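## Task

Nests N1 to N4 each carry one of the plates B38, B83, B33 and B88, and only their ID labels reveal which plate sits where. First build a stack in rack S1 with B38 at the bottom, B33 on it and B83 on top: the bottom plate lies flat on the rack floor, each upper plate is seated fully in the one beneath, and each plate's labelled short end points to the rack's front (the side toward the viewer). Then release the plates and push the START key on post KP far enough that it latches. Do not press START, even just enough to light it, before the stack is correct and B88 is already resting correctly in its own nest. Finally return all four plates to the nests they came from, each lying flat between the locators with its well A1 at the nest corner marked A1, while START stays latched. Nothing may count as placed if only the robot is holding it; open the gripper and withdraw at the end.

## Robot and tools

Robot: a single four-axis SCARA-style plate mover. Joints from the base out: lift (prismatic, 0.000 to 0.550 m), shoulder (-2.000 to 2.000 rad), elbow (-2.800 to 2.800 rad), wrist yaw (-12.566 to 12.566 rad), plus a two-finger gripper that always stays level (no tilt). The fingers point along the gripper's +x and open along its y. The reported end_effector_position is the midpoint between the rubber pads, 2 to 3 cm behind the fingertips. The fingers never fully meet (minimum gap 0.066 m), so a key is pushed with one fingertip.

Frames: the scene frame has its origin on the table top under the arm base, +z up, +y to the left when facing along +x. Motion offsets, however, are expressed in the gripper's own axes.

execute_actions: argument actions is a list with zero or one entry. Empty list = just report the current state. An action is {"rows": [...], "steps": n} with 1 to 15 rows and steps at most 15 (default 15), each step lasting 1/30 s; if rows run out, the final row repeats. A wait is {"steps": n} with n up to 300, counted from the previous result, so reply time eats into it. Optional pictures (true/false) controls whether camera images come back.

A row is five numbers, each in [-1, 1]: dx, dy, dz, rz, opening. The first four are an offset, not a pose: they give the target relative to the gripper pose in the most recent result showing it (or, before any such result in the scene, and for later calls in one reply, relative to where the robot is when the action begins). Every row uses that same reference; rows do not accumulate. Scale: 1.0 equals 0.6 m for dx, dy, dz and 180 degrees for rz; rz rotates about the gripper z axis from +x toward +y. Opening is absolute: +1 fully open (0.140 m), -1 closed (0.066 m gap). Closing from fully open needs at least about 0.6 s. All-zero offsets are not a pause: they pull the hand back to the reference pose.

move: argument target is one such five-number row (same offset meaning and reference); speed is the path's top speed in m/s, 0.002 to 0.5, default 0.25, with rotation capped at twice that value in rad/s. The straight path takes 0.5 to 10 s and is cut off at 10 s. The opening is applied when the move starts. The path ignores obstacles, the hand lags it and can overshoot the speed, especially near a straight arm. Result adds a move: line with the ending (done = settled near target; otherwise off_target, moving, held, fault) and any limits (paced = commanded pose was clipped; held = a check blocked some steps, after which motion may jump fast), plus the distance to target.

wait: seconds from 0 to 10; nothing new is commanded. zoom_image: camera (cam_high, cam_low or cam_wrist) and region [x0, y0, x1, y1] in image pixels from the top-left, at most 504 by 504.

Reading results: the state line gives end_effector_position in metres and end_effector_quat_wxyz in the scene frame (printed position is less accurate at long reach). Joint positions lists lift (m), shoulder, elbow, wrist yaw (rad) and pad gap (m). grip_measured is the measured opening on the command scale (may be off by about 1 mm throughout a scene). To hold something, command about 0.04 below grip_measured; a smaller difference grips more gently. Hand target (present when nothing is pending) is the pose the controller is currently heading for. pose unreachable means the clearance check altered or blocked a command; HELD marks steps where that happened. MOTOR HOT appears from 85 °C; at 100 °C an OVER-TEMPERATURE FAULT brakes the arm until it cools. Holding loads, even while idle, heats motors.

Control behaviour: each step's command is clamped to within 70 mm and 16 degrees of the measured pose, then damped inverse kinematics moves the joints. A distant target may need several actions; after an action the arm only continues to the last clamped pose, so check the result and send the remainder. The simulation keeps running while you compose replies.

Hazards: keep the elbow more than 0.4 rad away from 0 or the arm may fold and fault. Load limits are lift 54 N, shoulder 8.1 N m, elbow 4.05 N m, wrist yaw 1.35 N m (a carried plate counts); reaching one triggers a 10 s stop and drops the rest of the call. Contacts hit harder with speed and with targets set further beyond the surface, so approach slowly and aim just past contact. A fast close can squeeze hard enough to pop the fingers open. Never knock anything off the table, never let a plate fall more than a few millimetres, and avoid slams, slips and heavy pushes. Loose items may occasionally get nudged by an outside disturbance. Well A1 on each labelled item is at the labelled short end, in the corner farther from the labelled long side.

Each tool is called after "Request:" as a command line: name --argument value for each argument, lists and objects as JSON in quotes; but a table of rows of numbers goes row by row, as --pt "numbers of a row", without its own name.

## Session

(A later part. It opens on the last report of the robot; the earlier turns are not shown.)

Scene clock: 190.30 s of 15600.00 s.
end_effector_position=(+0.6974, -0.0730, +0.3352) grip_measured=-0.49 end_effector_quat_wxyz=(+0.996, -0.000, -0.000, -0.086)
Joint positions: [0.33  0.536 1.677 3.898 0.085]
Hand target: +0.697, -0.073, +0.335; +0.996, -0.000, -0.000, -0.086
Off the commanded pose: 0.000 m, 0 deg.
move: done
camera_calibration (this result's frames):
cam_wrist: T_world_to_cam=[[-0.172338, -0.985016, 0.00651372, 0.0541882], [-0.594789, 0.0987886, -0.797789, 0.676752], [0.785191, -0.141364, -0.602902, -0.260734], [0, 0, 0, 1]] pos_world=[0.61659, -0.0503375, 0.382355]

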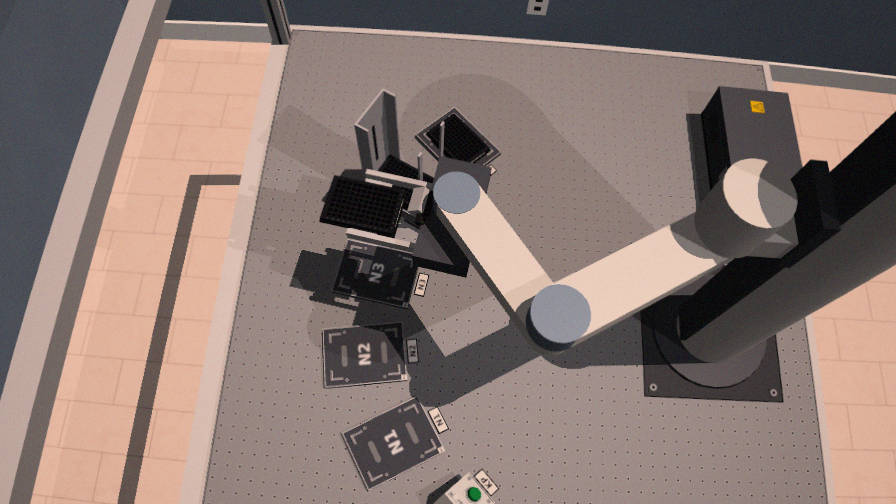

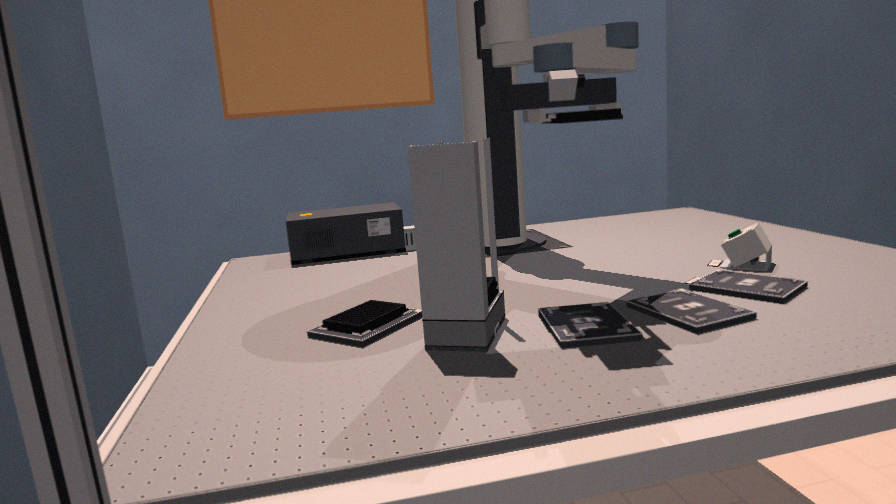

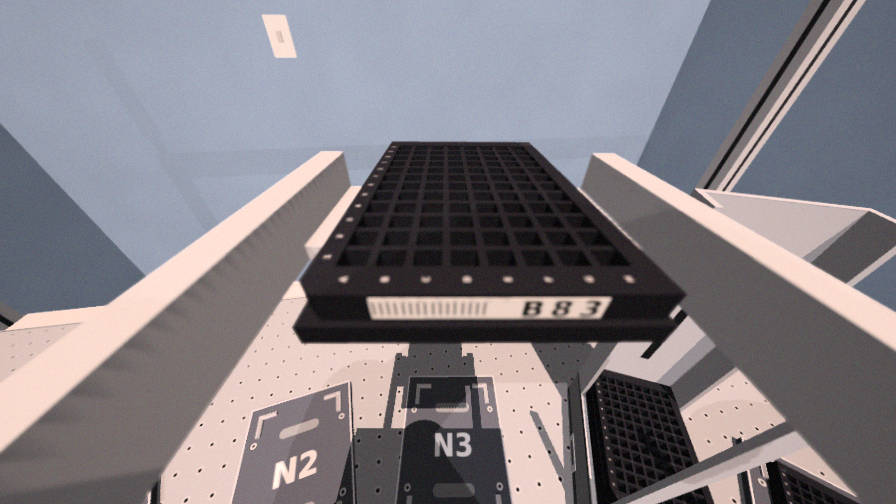

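Request:
move --target '[-0.0179,-0.3078,0,-0.0986,-0.55]' --speed 0.2

Request:
move --target '[0,0,-0.025,0,-0.55]' --speed 0.03

Scene clock: 195.67 s of 15600.00 s.
end_effector_position=(+0.6552, -0.2533, +0.3352) grip_measured=-0.49 end_effector_quat_wxyz=(+0.971, -0.000, -0.000, -0.239)
Joint positions: [0.33  0.137 1.768 3.896 0.085]
Hand target: +0.655, -0.253, +0.335; +0.971, -0.000, -0.000, -0.239
Off the commanded pose: 0.000 m, 0 deg.
After step 90, 1.07 s passed at rest.
move: done
camera_calibration (this result's frames):
cam_wrist: T_world_to_cam=[[-0.464675, -0.885457, 0.00651372, 0.0860945], [-0.536282, 0.275564, -0.797789, 0.675856], [0.704613, -0.374205, -0.602902, -0.259206], [0, 0, 0, 1]] pos_world=[0.585095, -0.207005, 0.382354]

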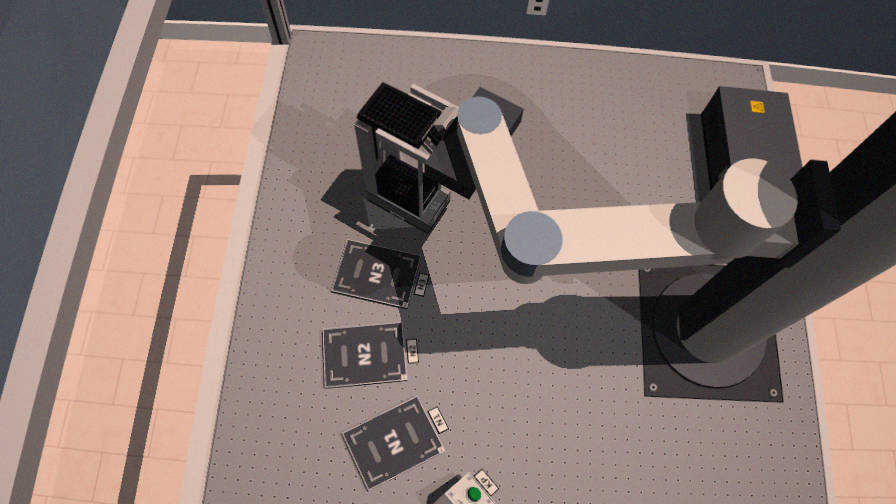

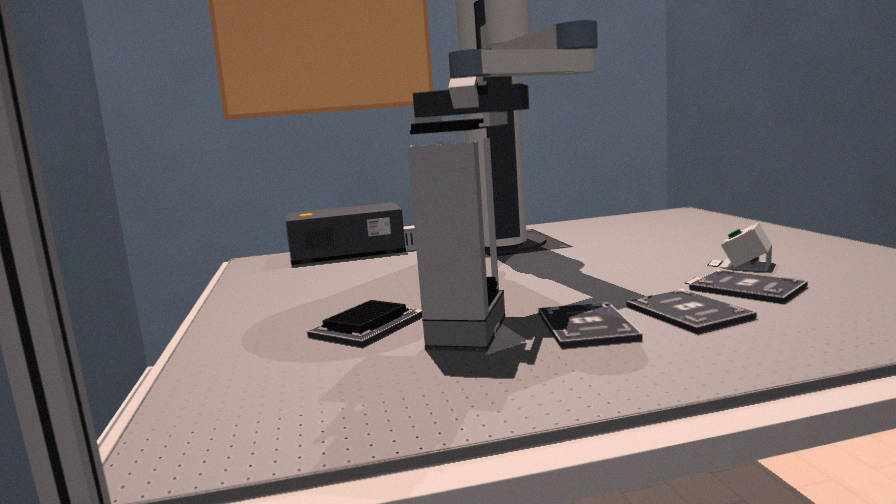

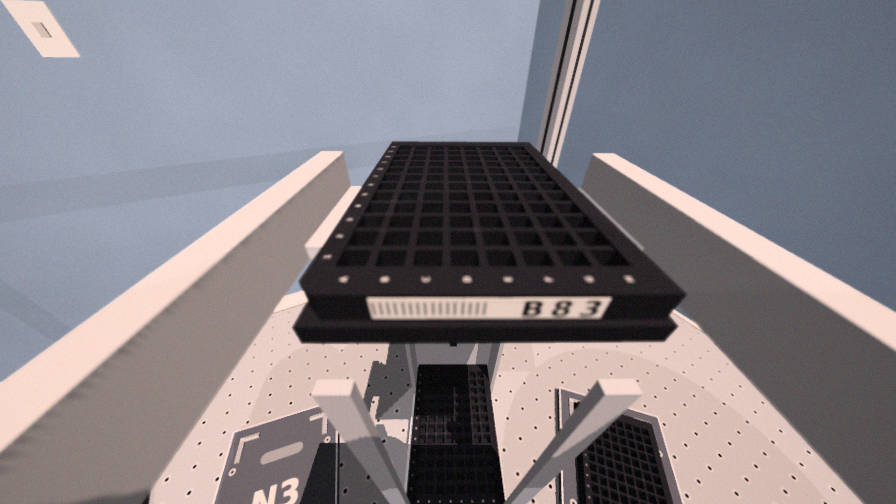

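Scene clock: 196.40 s of 15600.00 s.
end_effector_position=(+0.6552, -0.2533, +0.3201) grip_measured=-0.49 end_effector_quat_wxyz=(+0.971, -0.000, -0.000, -0.239)
Joint positions: [0.315 0.137 1.768 3.896 0.085]
Hand target: +0.655, -0.253, +0.320; +0.971, -0.000, -0.000, -0.239
Off the commanded pose: 0.000 m, 0 deg.
move: done
camera_calibration (this result's frames):
cam_wrist: T_world_to_cam=[[-0.464689, -0.88545, 0.00651372, 0.0861951], [-0.536277, 0.275573, -0.797789, 0.663825], [0.704607, -0.374217, -0.602902, -0.268296], [0, 0, 0, 1]] pos_world=[0.585092, -0.207012, 0.367274]

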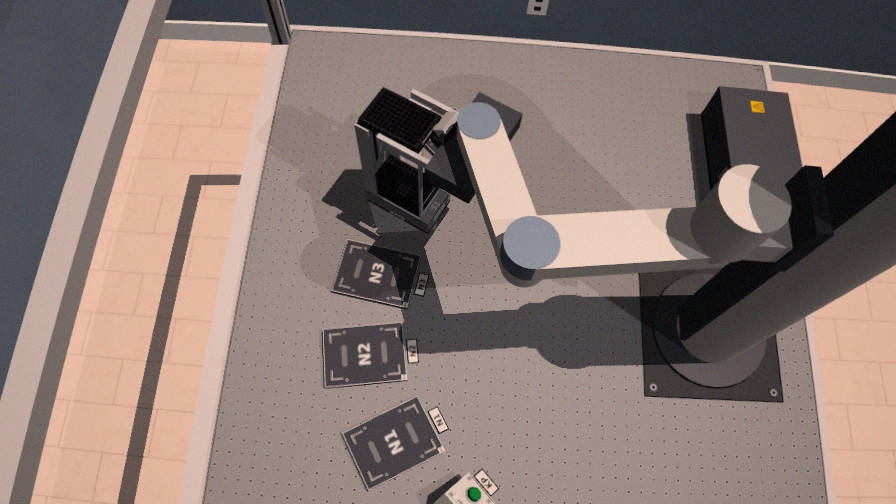

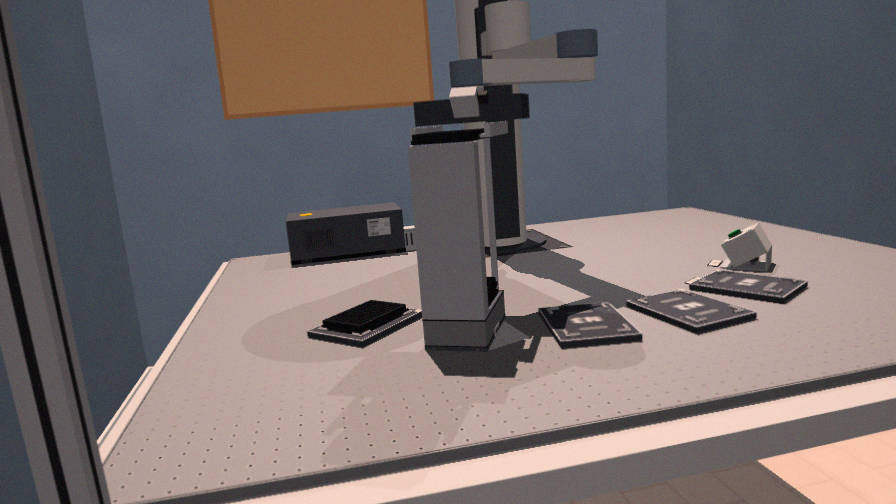

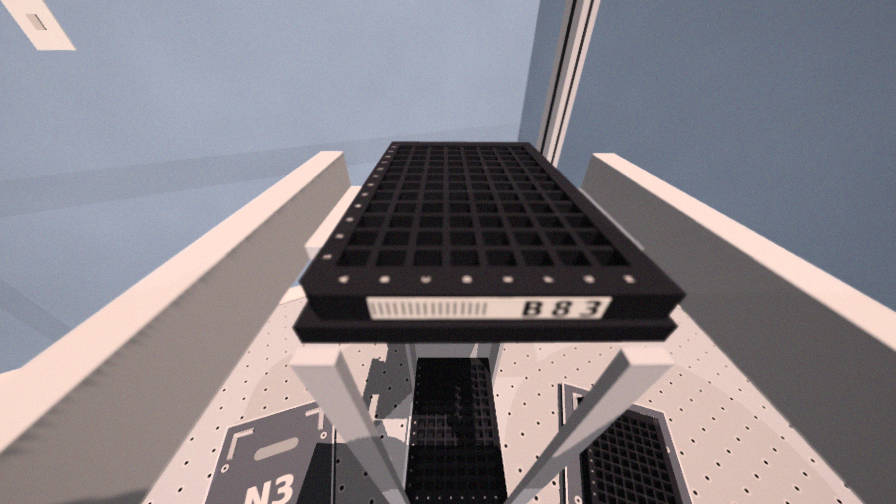

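Request:
move --target '[-0.0005,0,-0.022,0,-0.55]' --speed 0.01

Scene clock: 202.33 s of 15600.00 s.
end_effector_position=(+0.6549, -0.2532, +0.3069) grip_measured=-0.49 end_effector_quat_wxyz=(+0.971, -0.000, -0.000, -0.239)
Joint positions: [0.302 0.138 1.766 3.896 0.085]
Hand target: +0.655, -0.253, +0.307; +0.971, -0.000, -0.000, -0.239
Off the commanded pose: 0.000 m, 0 deg.
After step 90, 1.40 s passed at rest.
move: done
camera_calibration (this result's frames):
cam_wrist: T_world_to_cam=[[-0.464944, -0.885316, 0.00651372, 0.0863888], [-0.536198, 0.275727, -0.797789, 0.65311], [0.704499, -0.37442, -0.602902, -0.276014], [0, 0, 0, 1]] pos_world=[0.584814, -0.206944, 0.354072]

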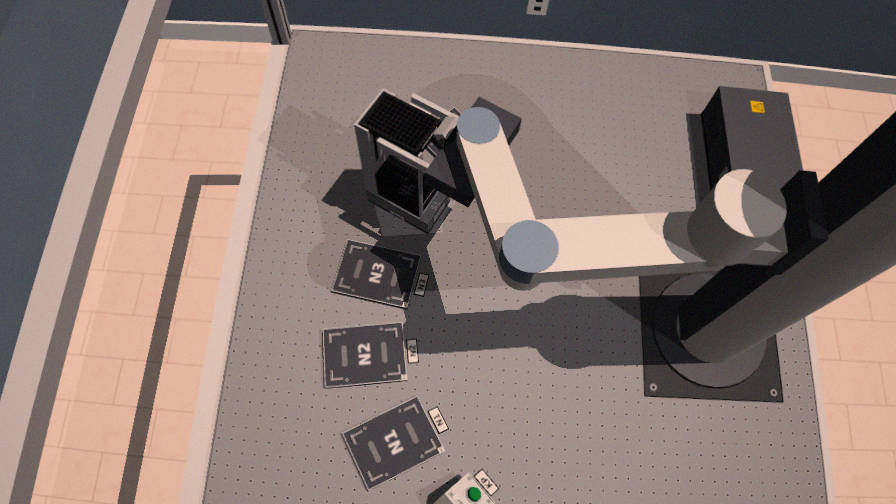

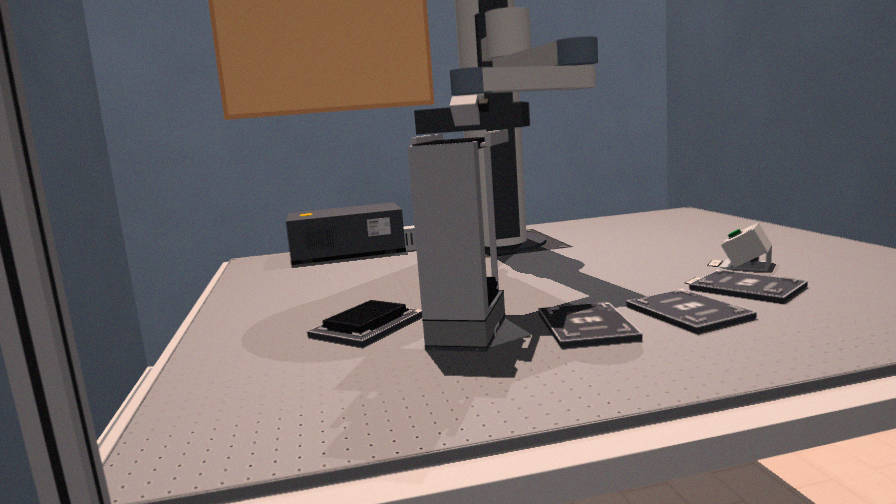

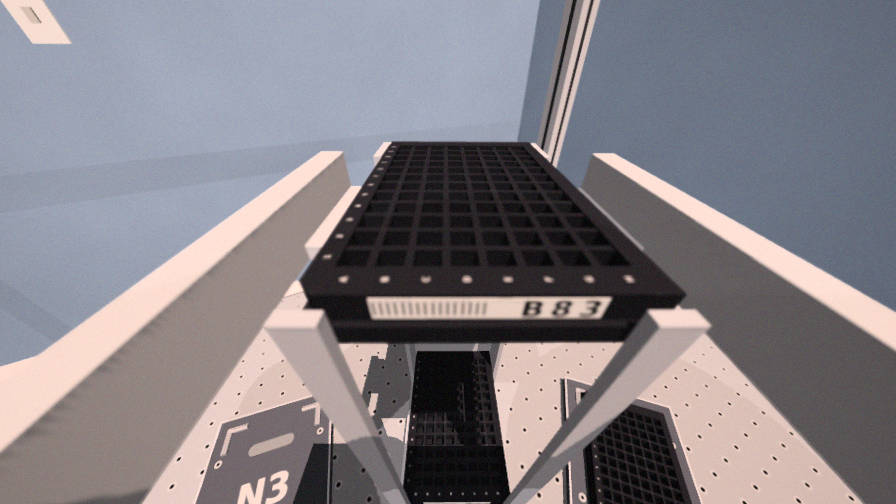

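Request:
move --target '[0,0,-0.335,0,-0.55]' --speed 0.08

Request:
move --target '[0,0,-0.0155,0,-0.55]' --speed 0.01

Request:
move --target '[0,0,0,0,0.2]'

Request:
move --target '[-0.2,0,0,0,0.2]' --speed 0.15

Scene clock: 221.23 s of 15600.00 s.
end_effector_position=(+0.6549, -0.2532, +0.1058) grip_measured=-0.49 end_effector_quat_wxyz=(+0.971, -0.000, -0.000, -0.239)
Joint positions: [0.101 0.138 1.766 3.896 0.085]
Hand target: +0.655, -0.253, +0.106; +0.971, -0.000, -0.000, -0.239
Off the commanded pose: 0.000 m, 0 deg.
After step 90, 13.10 s passed at rest.
move: done
camera_calibration (this result's frames):
cam_wrist: T_world_to_cam=[[-0.464947, -0.885314, 0.00651372, 0.0876983], [-0.536197, 0.275729, -0.797789, 0.492691], [0.704498, -0.374422, -0.602902, -0.397245], [0, 0, 0, 1]] pos_world=[0.584813, -0.206946, 0.152992]

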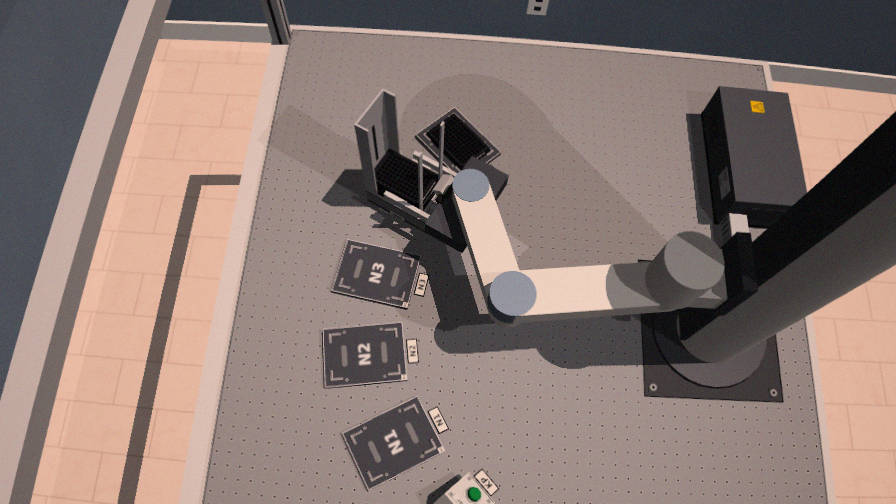

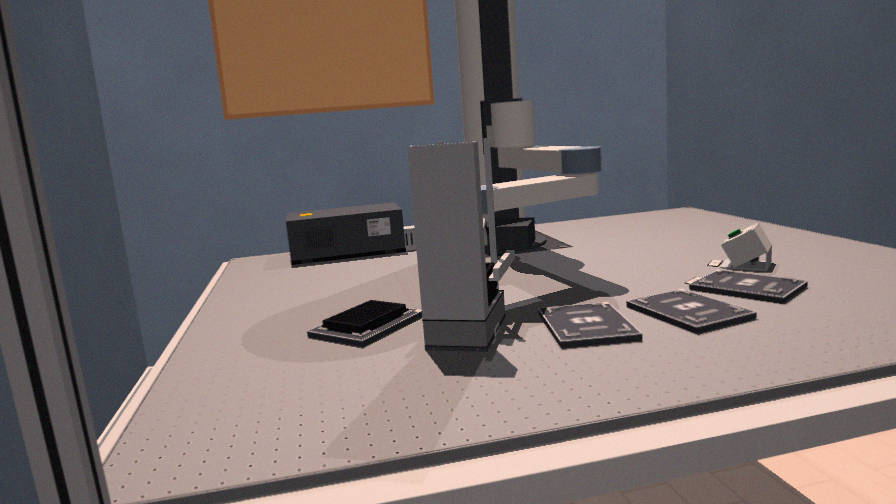

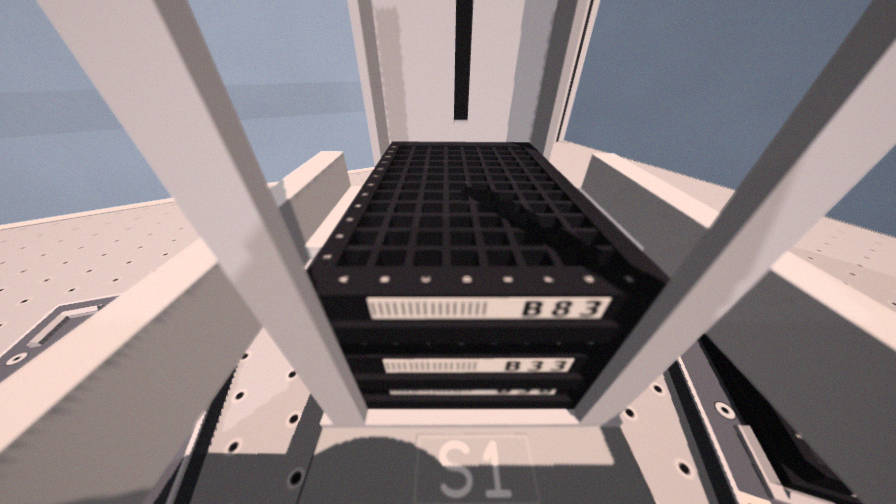

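Scene clock: 222.40 s of 15600.00 s.
end_effector_position=(+0.6549, -0.2532, +0.0965) grip_measured=-0.49 end_effector_quat_wxyz=(+0.971, -0.000, -0.000, -0.239)
Joint positions: [0.091 0.138 1.766 3.896 0.085]
Hand target: +0.655, -0.253, +0.096; +0.971, -0.000, -0.000, -0.239
Off the commanded pose: 0.000 m, 0 deg.
move: done
camera_calibration (this result's frames):
cam_wrist: T_world_to_cam=[[-0.464946, -0.885315, 0.00651372, 0.0877584], [-0.536197, 0.275728, -0.797789, 0.485271], [0.704498, -0.374421, -0.602902, -0.402853], [0, 0, 0, 1]] pos_world=[0.584813, -0.206946, 0.143692]

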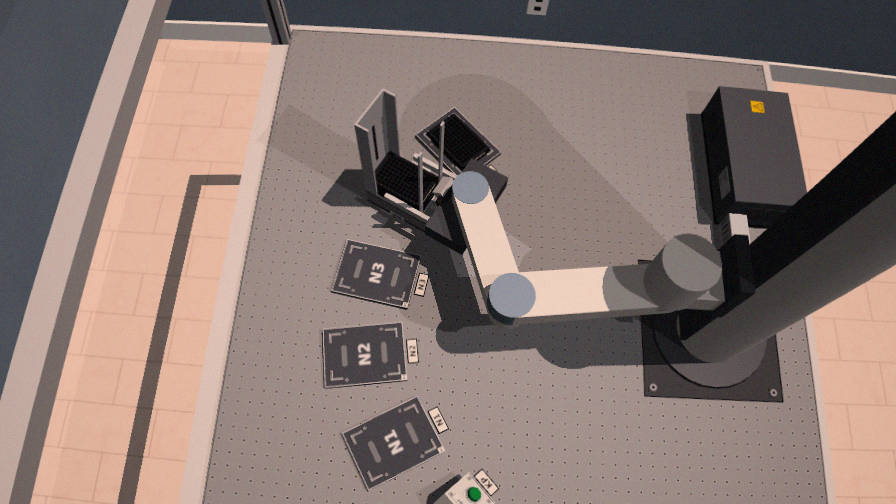

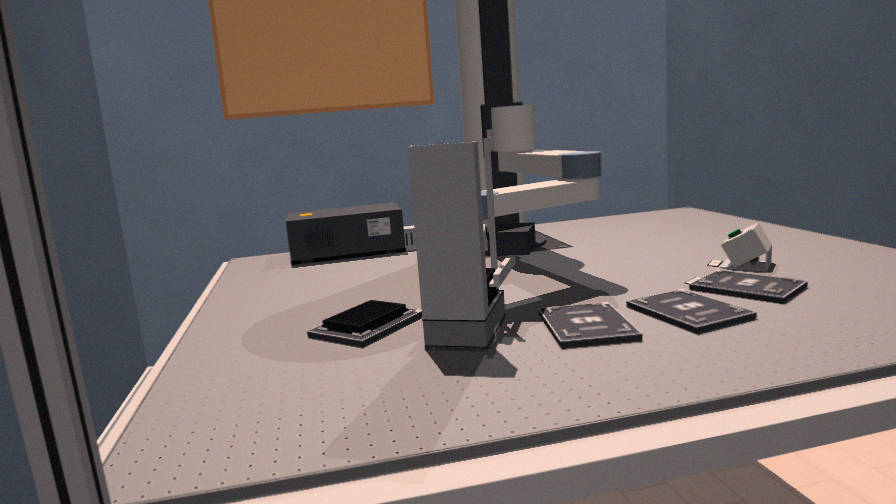

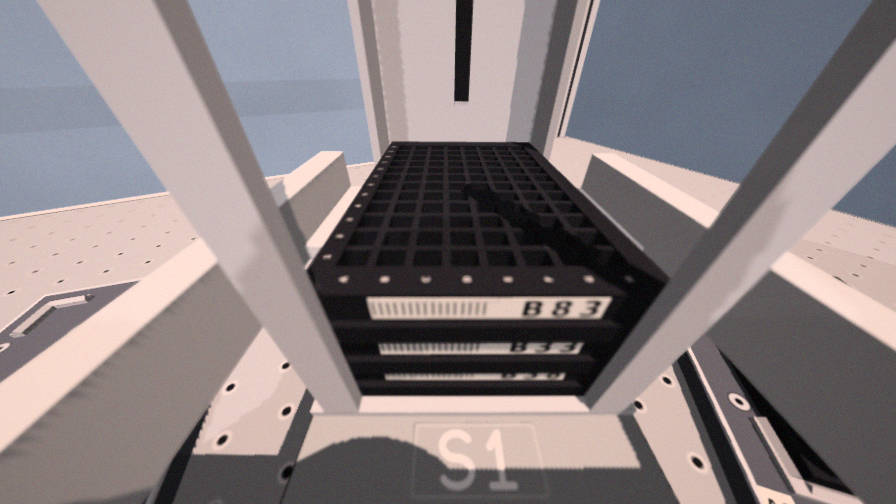

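Scene clock: 222.90 s of 15600.00 s.
end_effector_position=(+0.6549, -0.2532, +0.0965) grip_measured=+0.20 end_effector_quat_wxyz=(+0.971, -0.000, -0.000, -0.239)
Joint positions: [0.091 0.138 1.766 3.896 0.11 ]
Hand target: +0.655, -0.253, +0.096; +0.971, -0.000, -0.000, -0.239
Off the commanded pose: 0.000 m, 0 deg.
move: done
camera_calibration (this result's frames):
cam_wrist: T_world_to_cam=[[-0.464955, -0.885311, 0.00651372, 0.0877637], [-0.536194, 0.275733, -0.797789, 0.485271], [0.704495, -0.374428, -0.602902, -0.402852], [0, 0, 0, 1]] pos_world=[0.584813, -0.206946, 0.143692]

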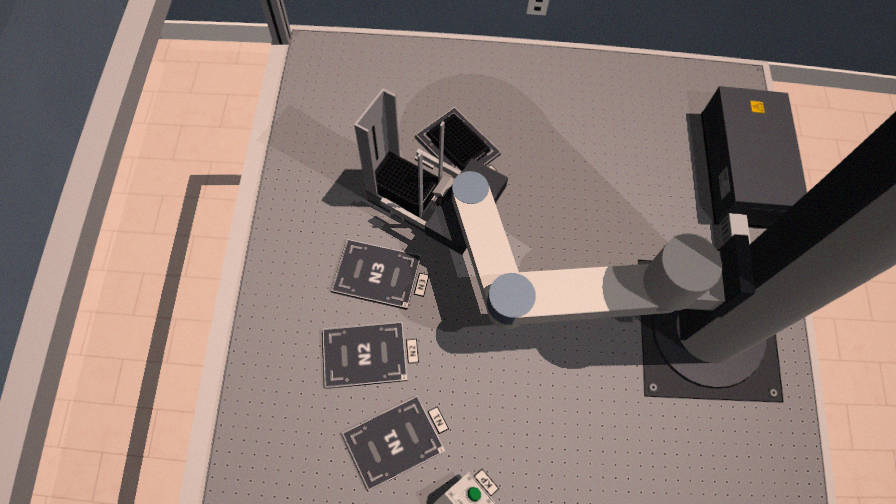

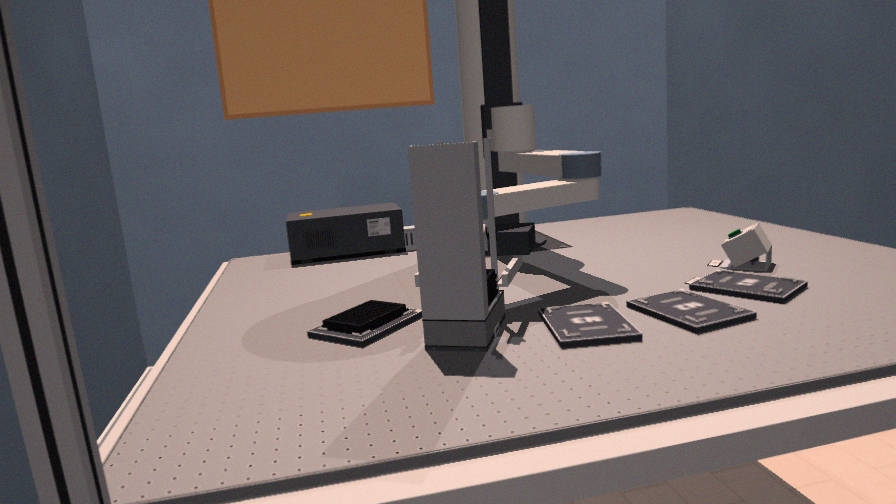

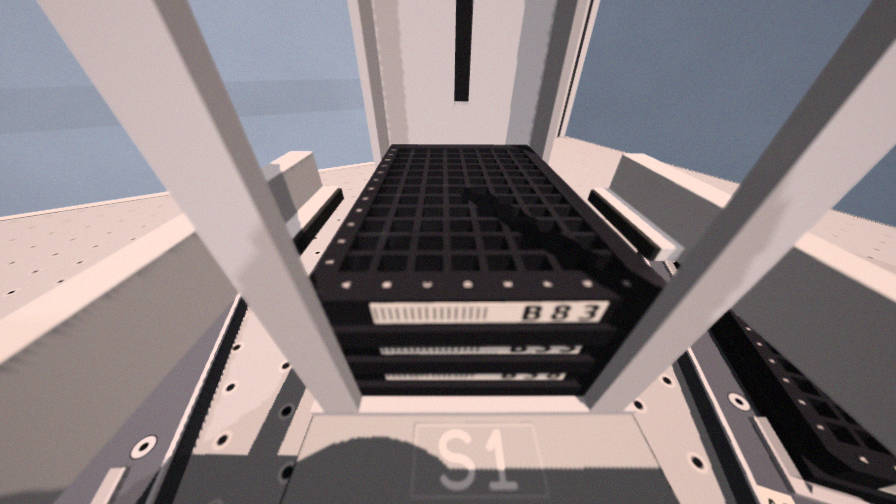

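Scene clock: 224.03 s of 15600.00 s.
end_effector_position=(+0.5485, -0.1976, +0.0965) grip_measured=+0.20 end_effector_quat_wxyz=(+0.971, -0.000, -0.000, -0.239)
Joint positions: [0.091 0.393 1.14  4.268 0.11 ]
Hand target: +0.549, -0.198, +0.096; +0.971, -0.000, -0.000, -0.239
Off the commanded pose: 0.000 m, 0 deg.
move: done
camera_calibration (this result's frames):
cam_wrist: T_world_to_cam=[[-0.465204, -0.88518, 0.00651372, 0.0877245], [-0.536117, 0.275884, -0.797789, 0.412893], [0.704389, -0.374626, -0.602902, -0.307086], [0, 0, 0, 1]] pos_world=[0.478477, -0.151301, 0.143687]

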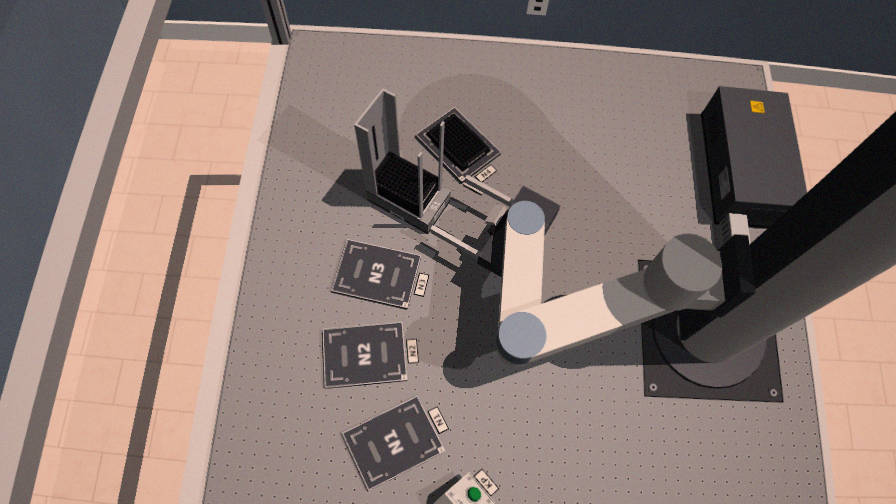

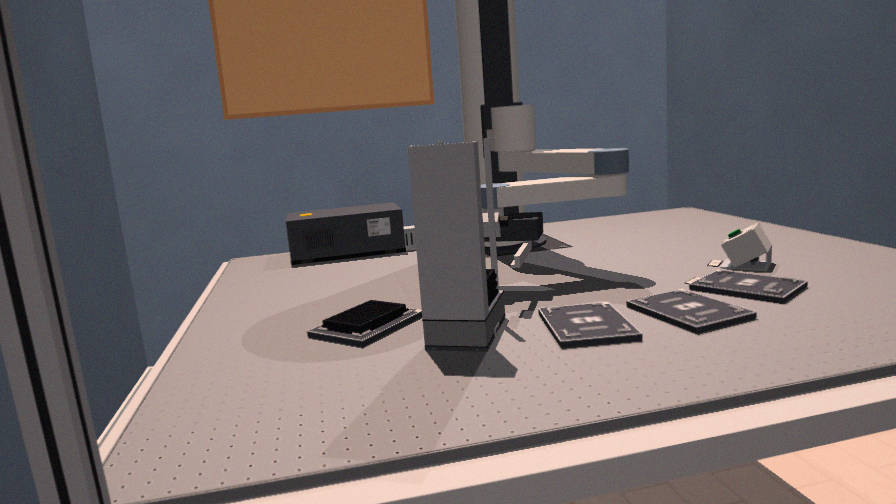

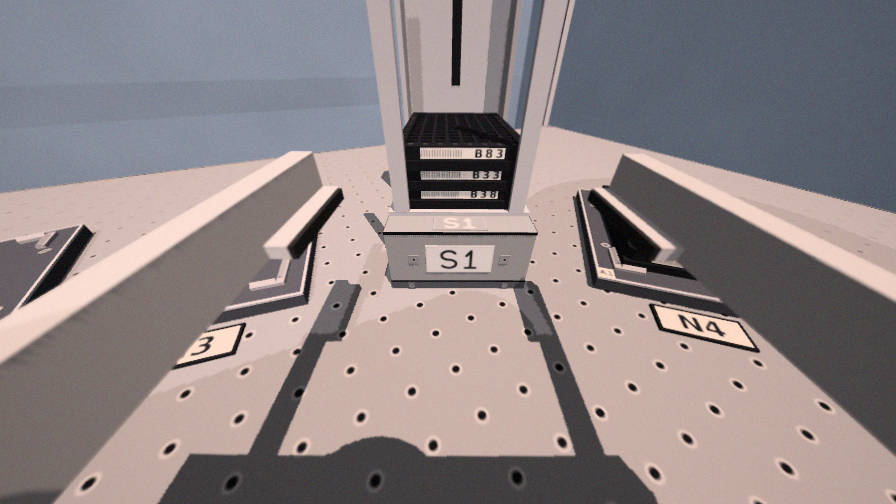

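Request:
move --target '[-0.463,0.637,0.05,0.432,-1]'

Scene clock: 231.77 s of 15600.00 s.
end_effector_position=(+0.4798, +0.2700, +0.1264) grip_measured=-1.00 end_effector_quat_wxyz=(+0.906, -0.000, -0.000, +0.424)
Joint positions: [0.121 1.551 1.08  4.527 0.066]
Hand target: +0.480, +0.270, +0.126; +0.906, -0.000, -0.000, +0.423
Off the commanded pose: 0.000 m, 0 deg.
After step 90, 1.67 s passed at rest.
move: done
camera_calibration (this result's frames):
cam_wrist: T_world_to_cam=[[0.766781, -0.641876, 0.00651372, -0.187287], [-0.38302, -0.465649, -0.797789, 0.397711], [0.515114, 0.609234, -0.602902, -0.240265], [0, 0, 0, 1]] pos_world=[0.419703, 0.211356, 0.173653]

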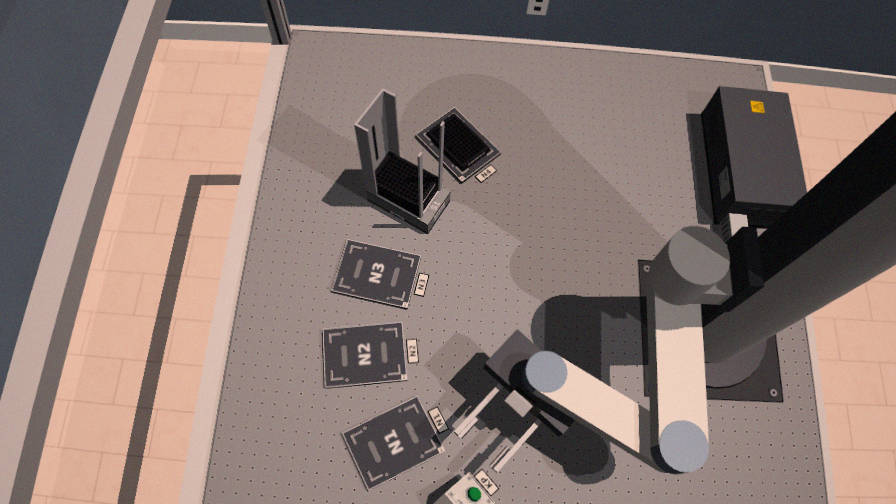

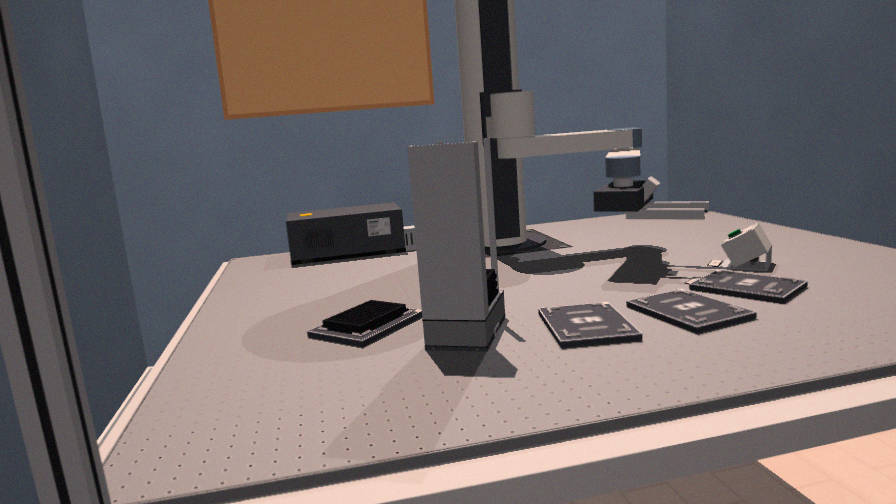

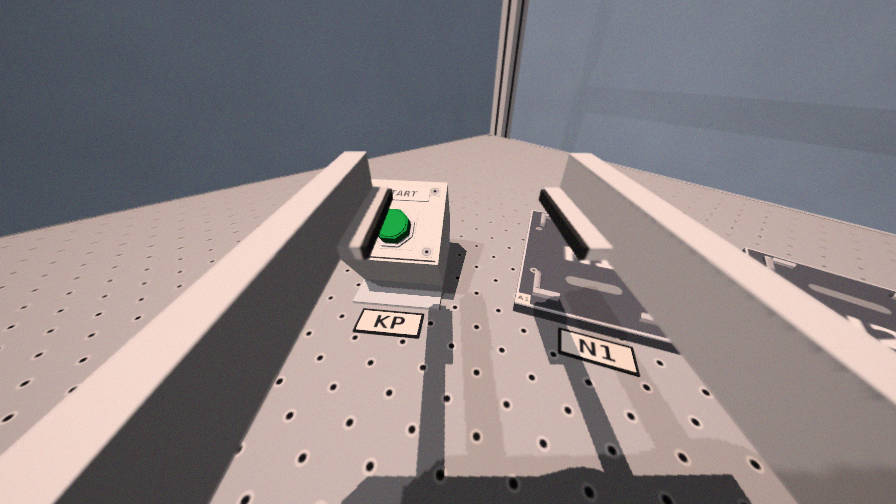

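Request:
move --target '[0.06,0.008,-0.04,0,-1]' --speed 0.08

Scene clock: 237.93 s of 15600.00 s.
end_effector_position=(+0.4991, +0.3009, +0.1024) grip_measured=-1.00 end_effector_quat_wxyz=(+0.906, -0.000, -0.000, +0.424)
Joint positions: [0.097 1.533 1.24  4.385 0.066]
Hand target: +0.499, +0.301, +0.102; +0.906, -0.000, -0.000, +0.424
Off the commanded pose: 0.000 m, 0 deg.
After step 90, 2.33 s passed at rest.
move: done
camera_calibration (this result's frames):
cam_wrist: T_world_to_cam=[[0.767122, -0.641469, 0.00651372, -0.182432], [-0.382772, -0.465852, -0.797789, 0.400198], [0.514791, 0.609508, -0.602902, -0.283422], [0, 0, 0, 1]] pos_world=[0.439035, 0.242157, 0.149586]

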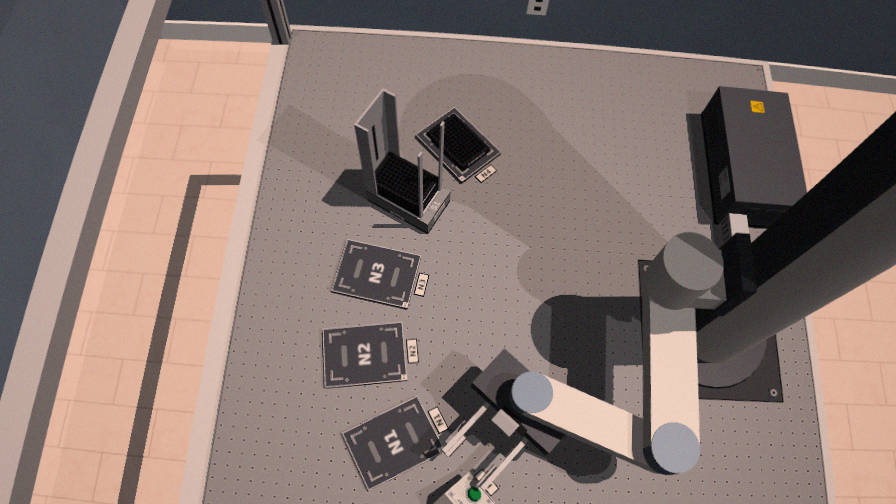

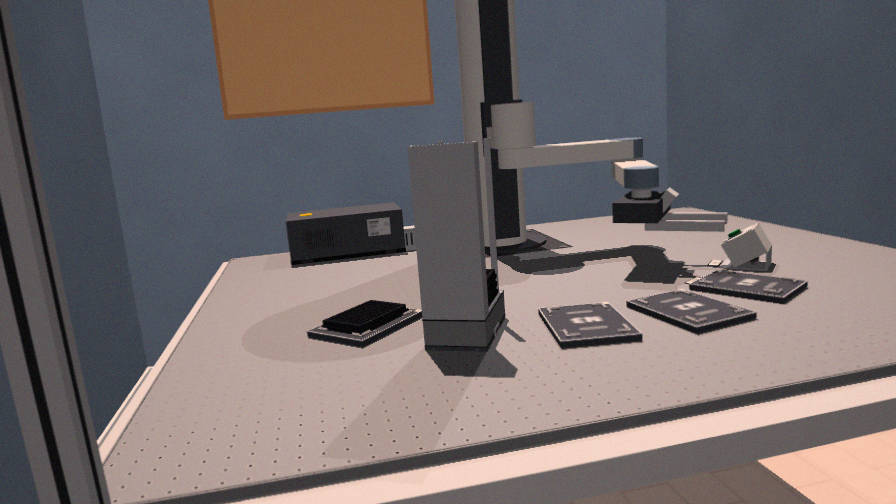

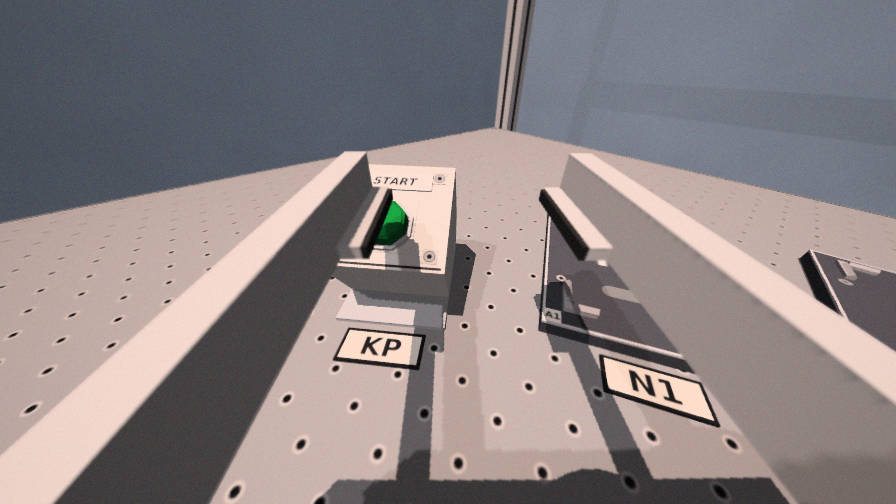

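Request:
move --target '[0.025,-0.03,-0.012,0,1]' --speed 0.04

Scene clock: 242.30 s of 15600.00 s.
end_effector_position=(+0.5225, +0.3008, +0.0952) grip_measured=+0.99 end_effector_quat_wxyz=(+0.906, -0.000, -0.000, +0.424)
Joint positions: [0.09  1.452 1.329 4.378 0.14 ]
Hand target: +0.523, +0.301, +0.095; +0.906, -0.000, -0.000, +0.424
Off the commanded pose: 0.000 m, 0 deg.
After step 90, 0.50 s passed at rest.
move: done
camera_calibration (this result's frames):
cam_wrist: T_world_to_cam=[[0.767084, -0.641513, 0.00651372, -0.200398], [-0.3828, -0.46583, -0.797789, 0.403416], [0.514826, 0.609478, -0.602902, -0.299803], [0, 0, 0, 1]] pos_world=[0.462496, 0.242089, 0.142395]

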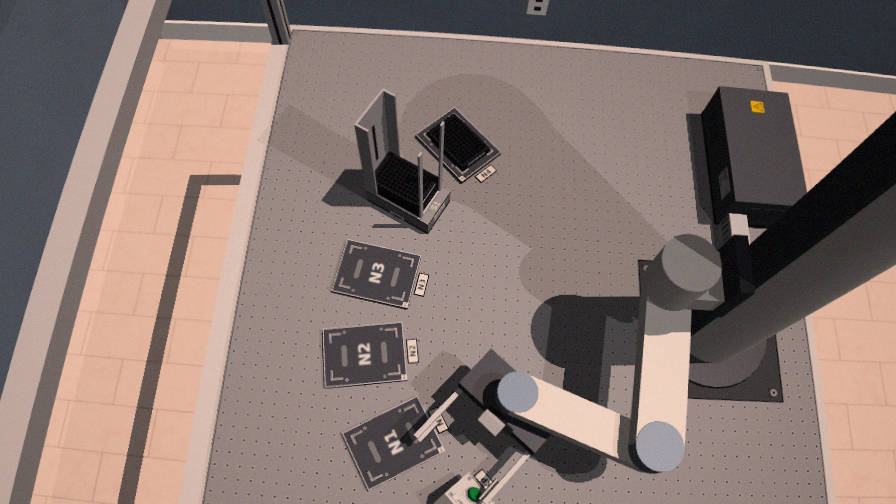

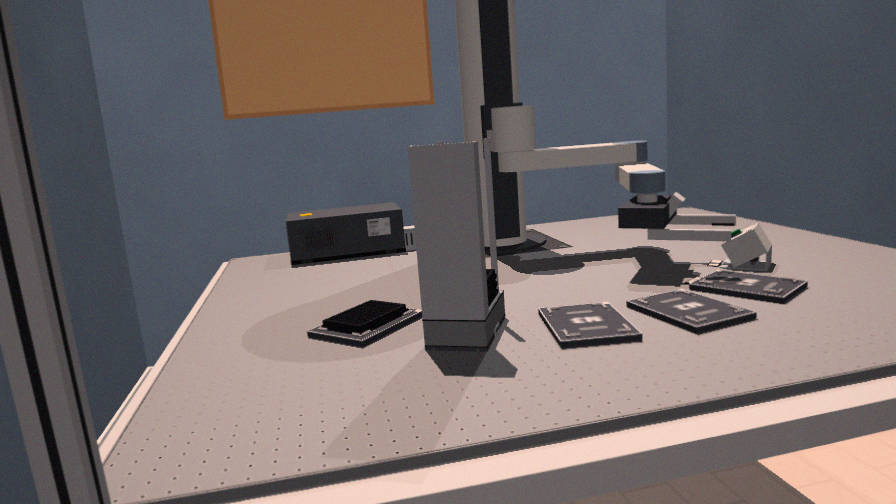

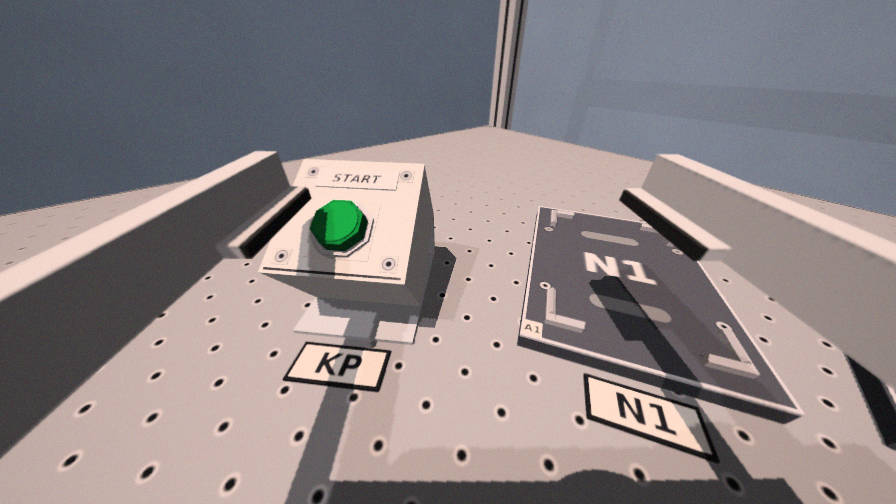

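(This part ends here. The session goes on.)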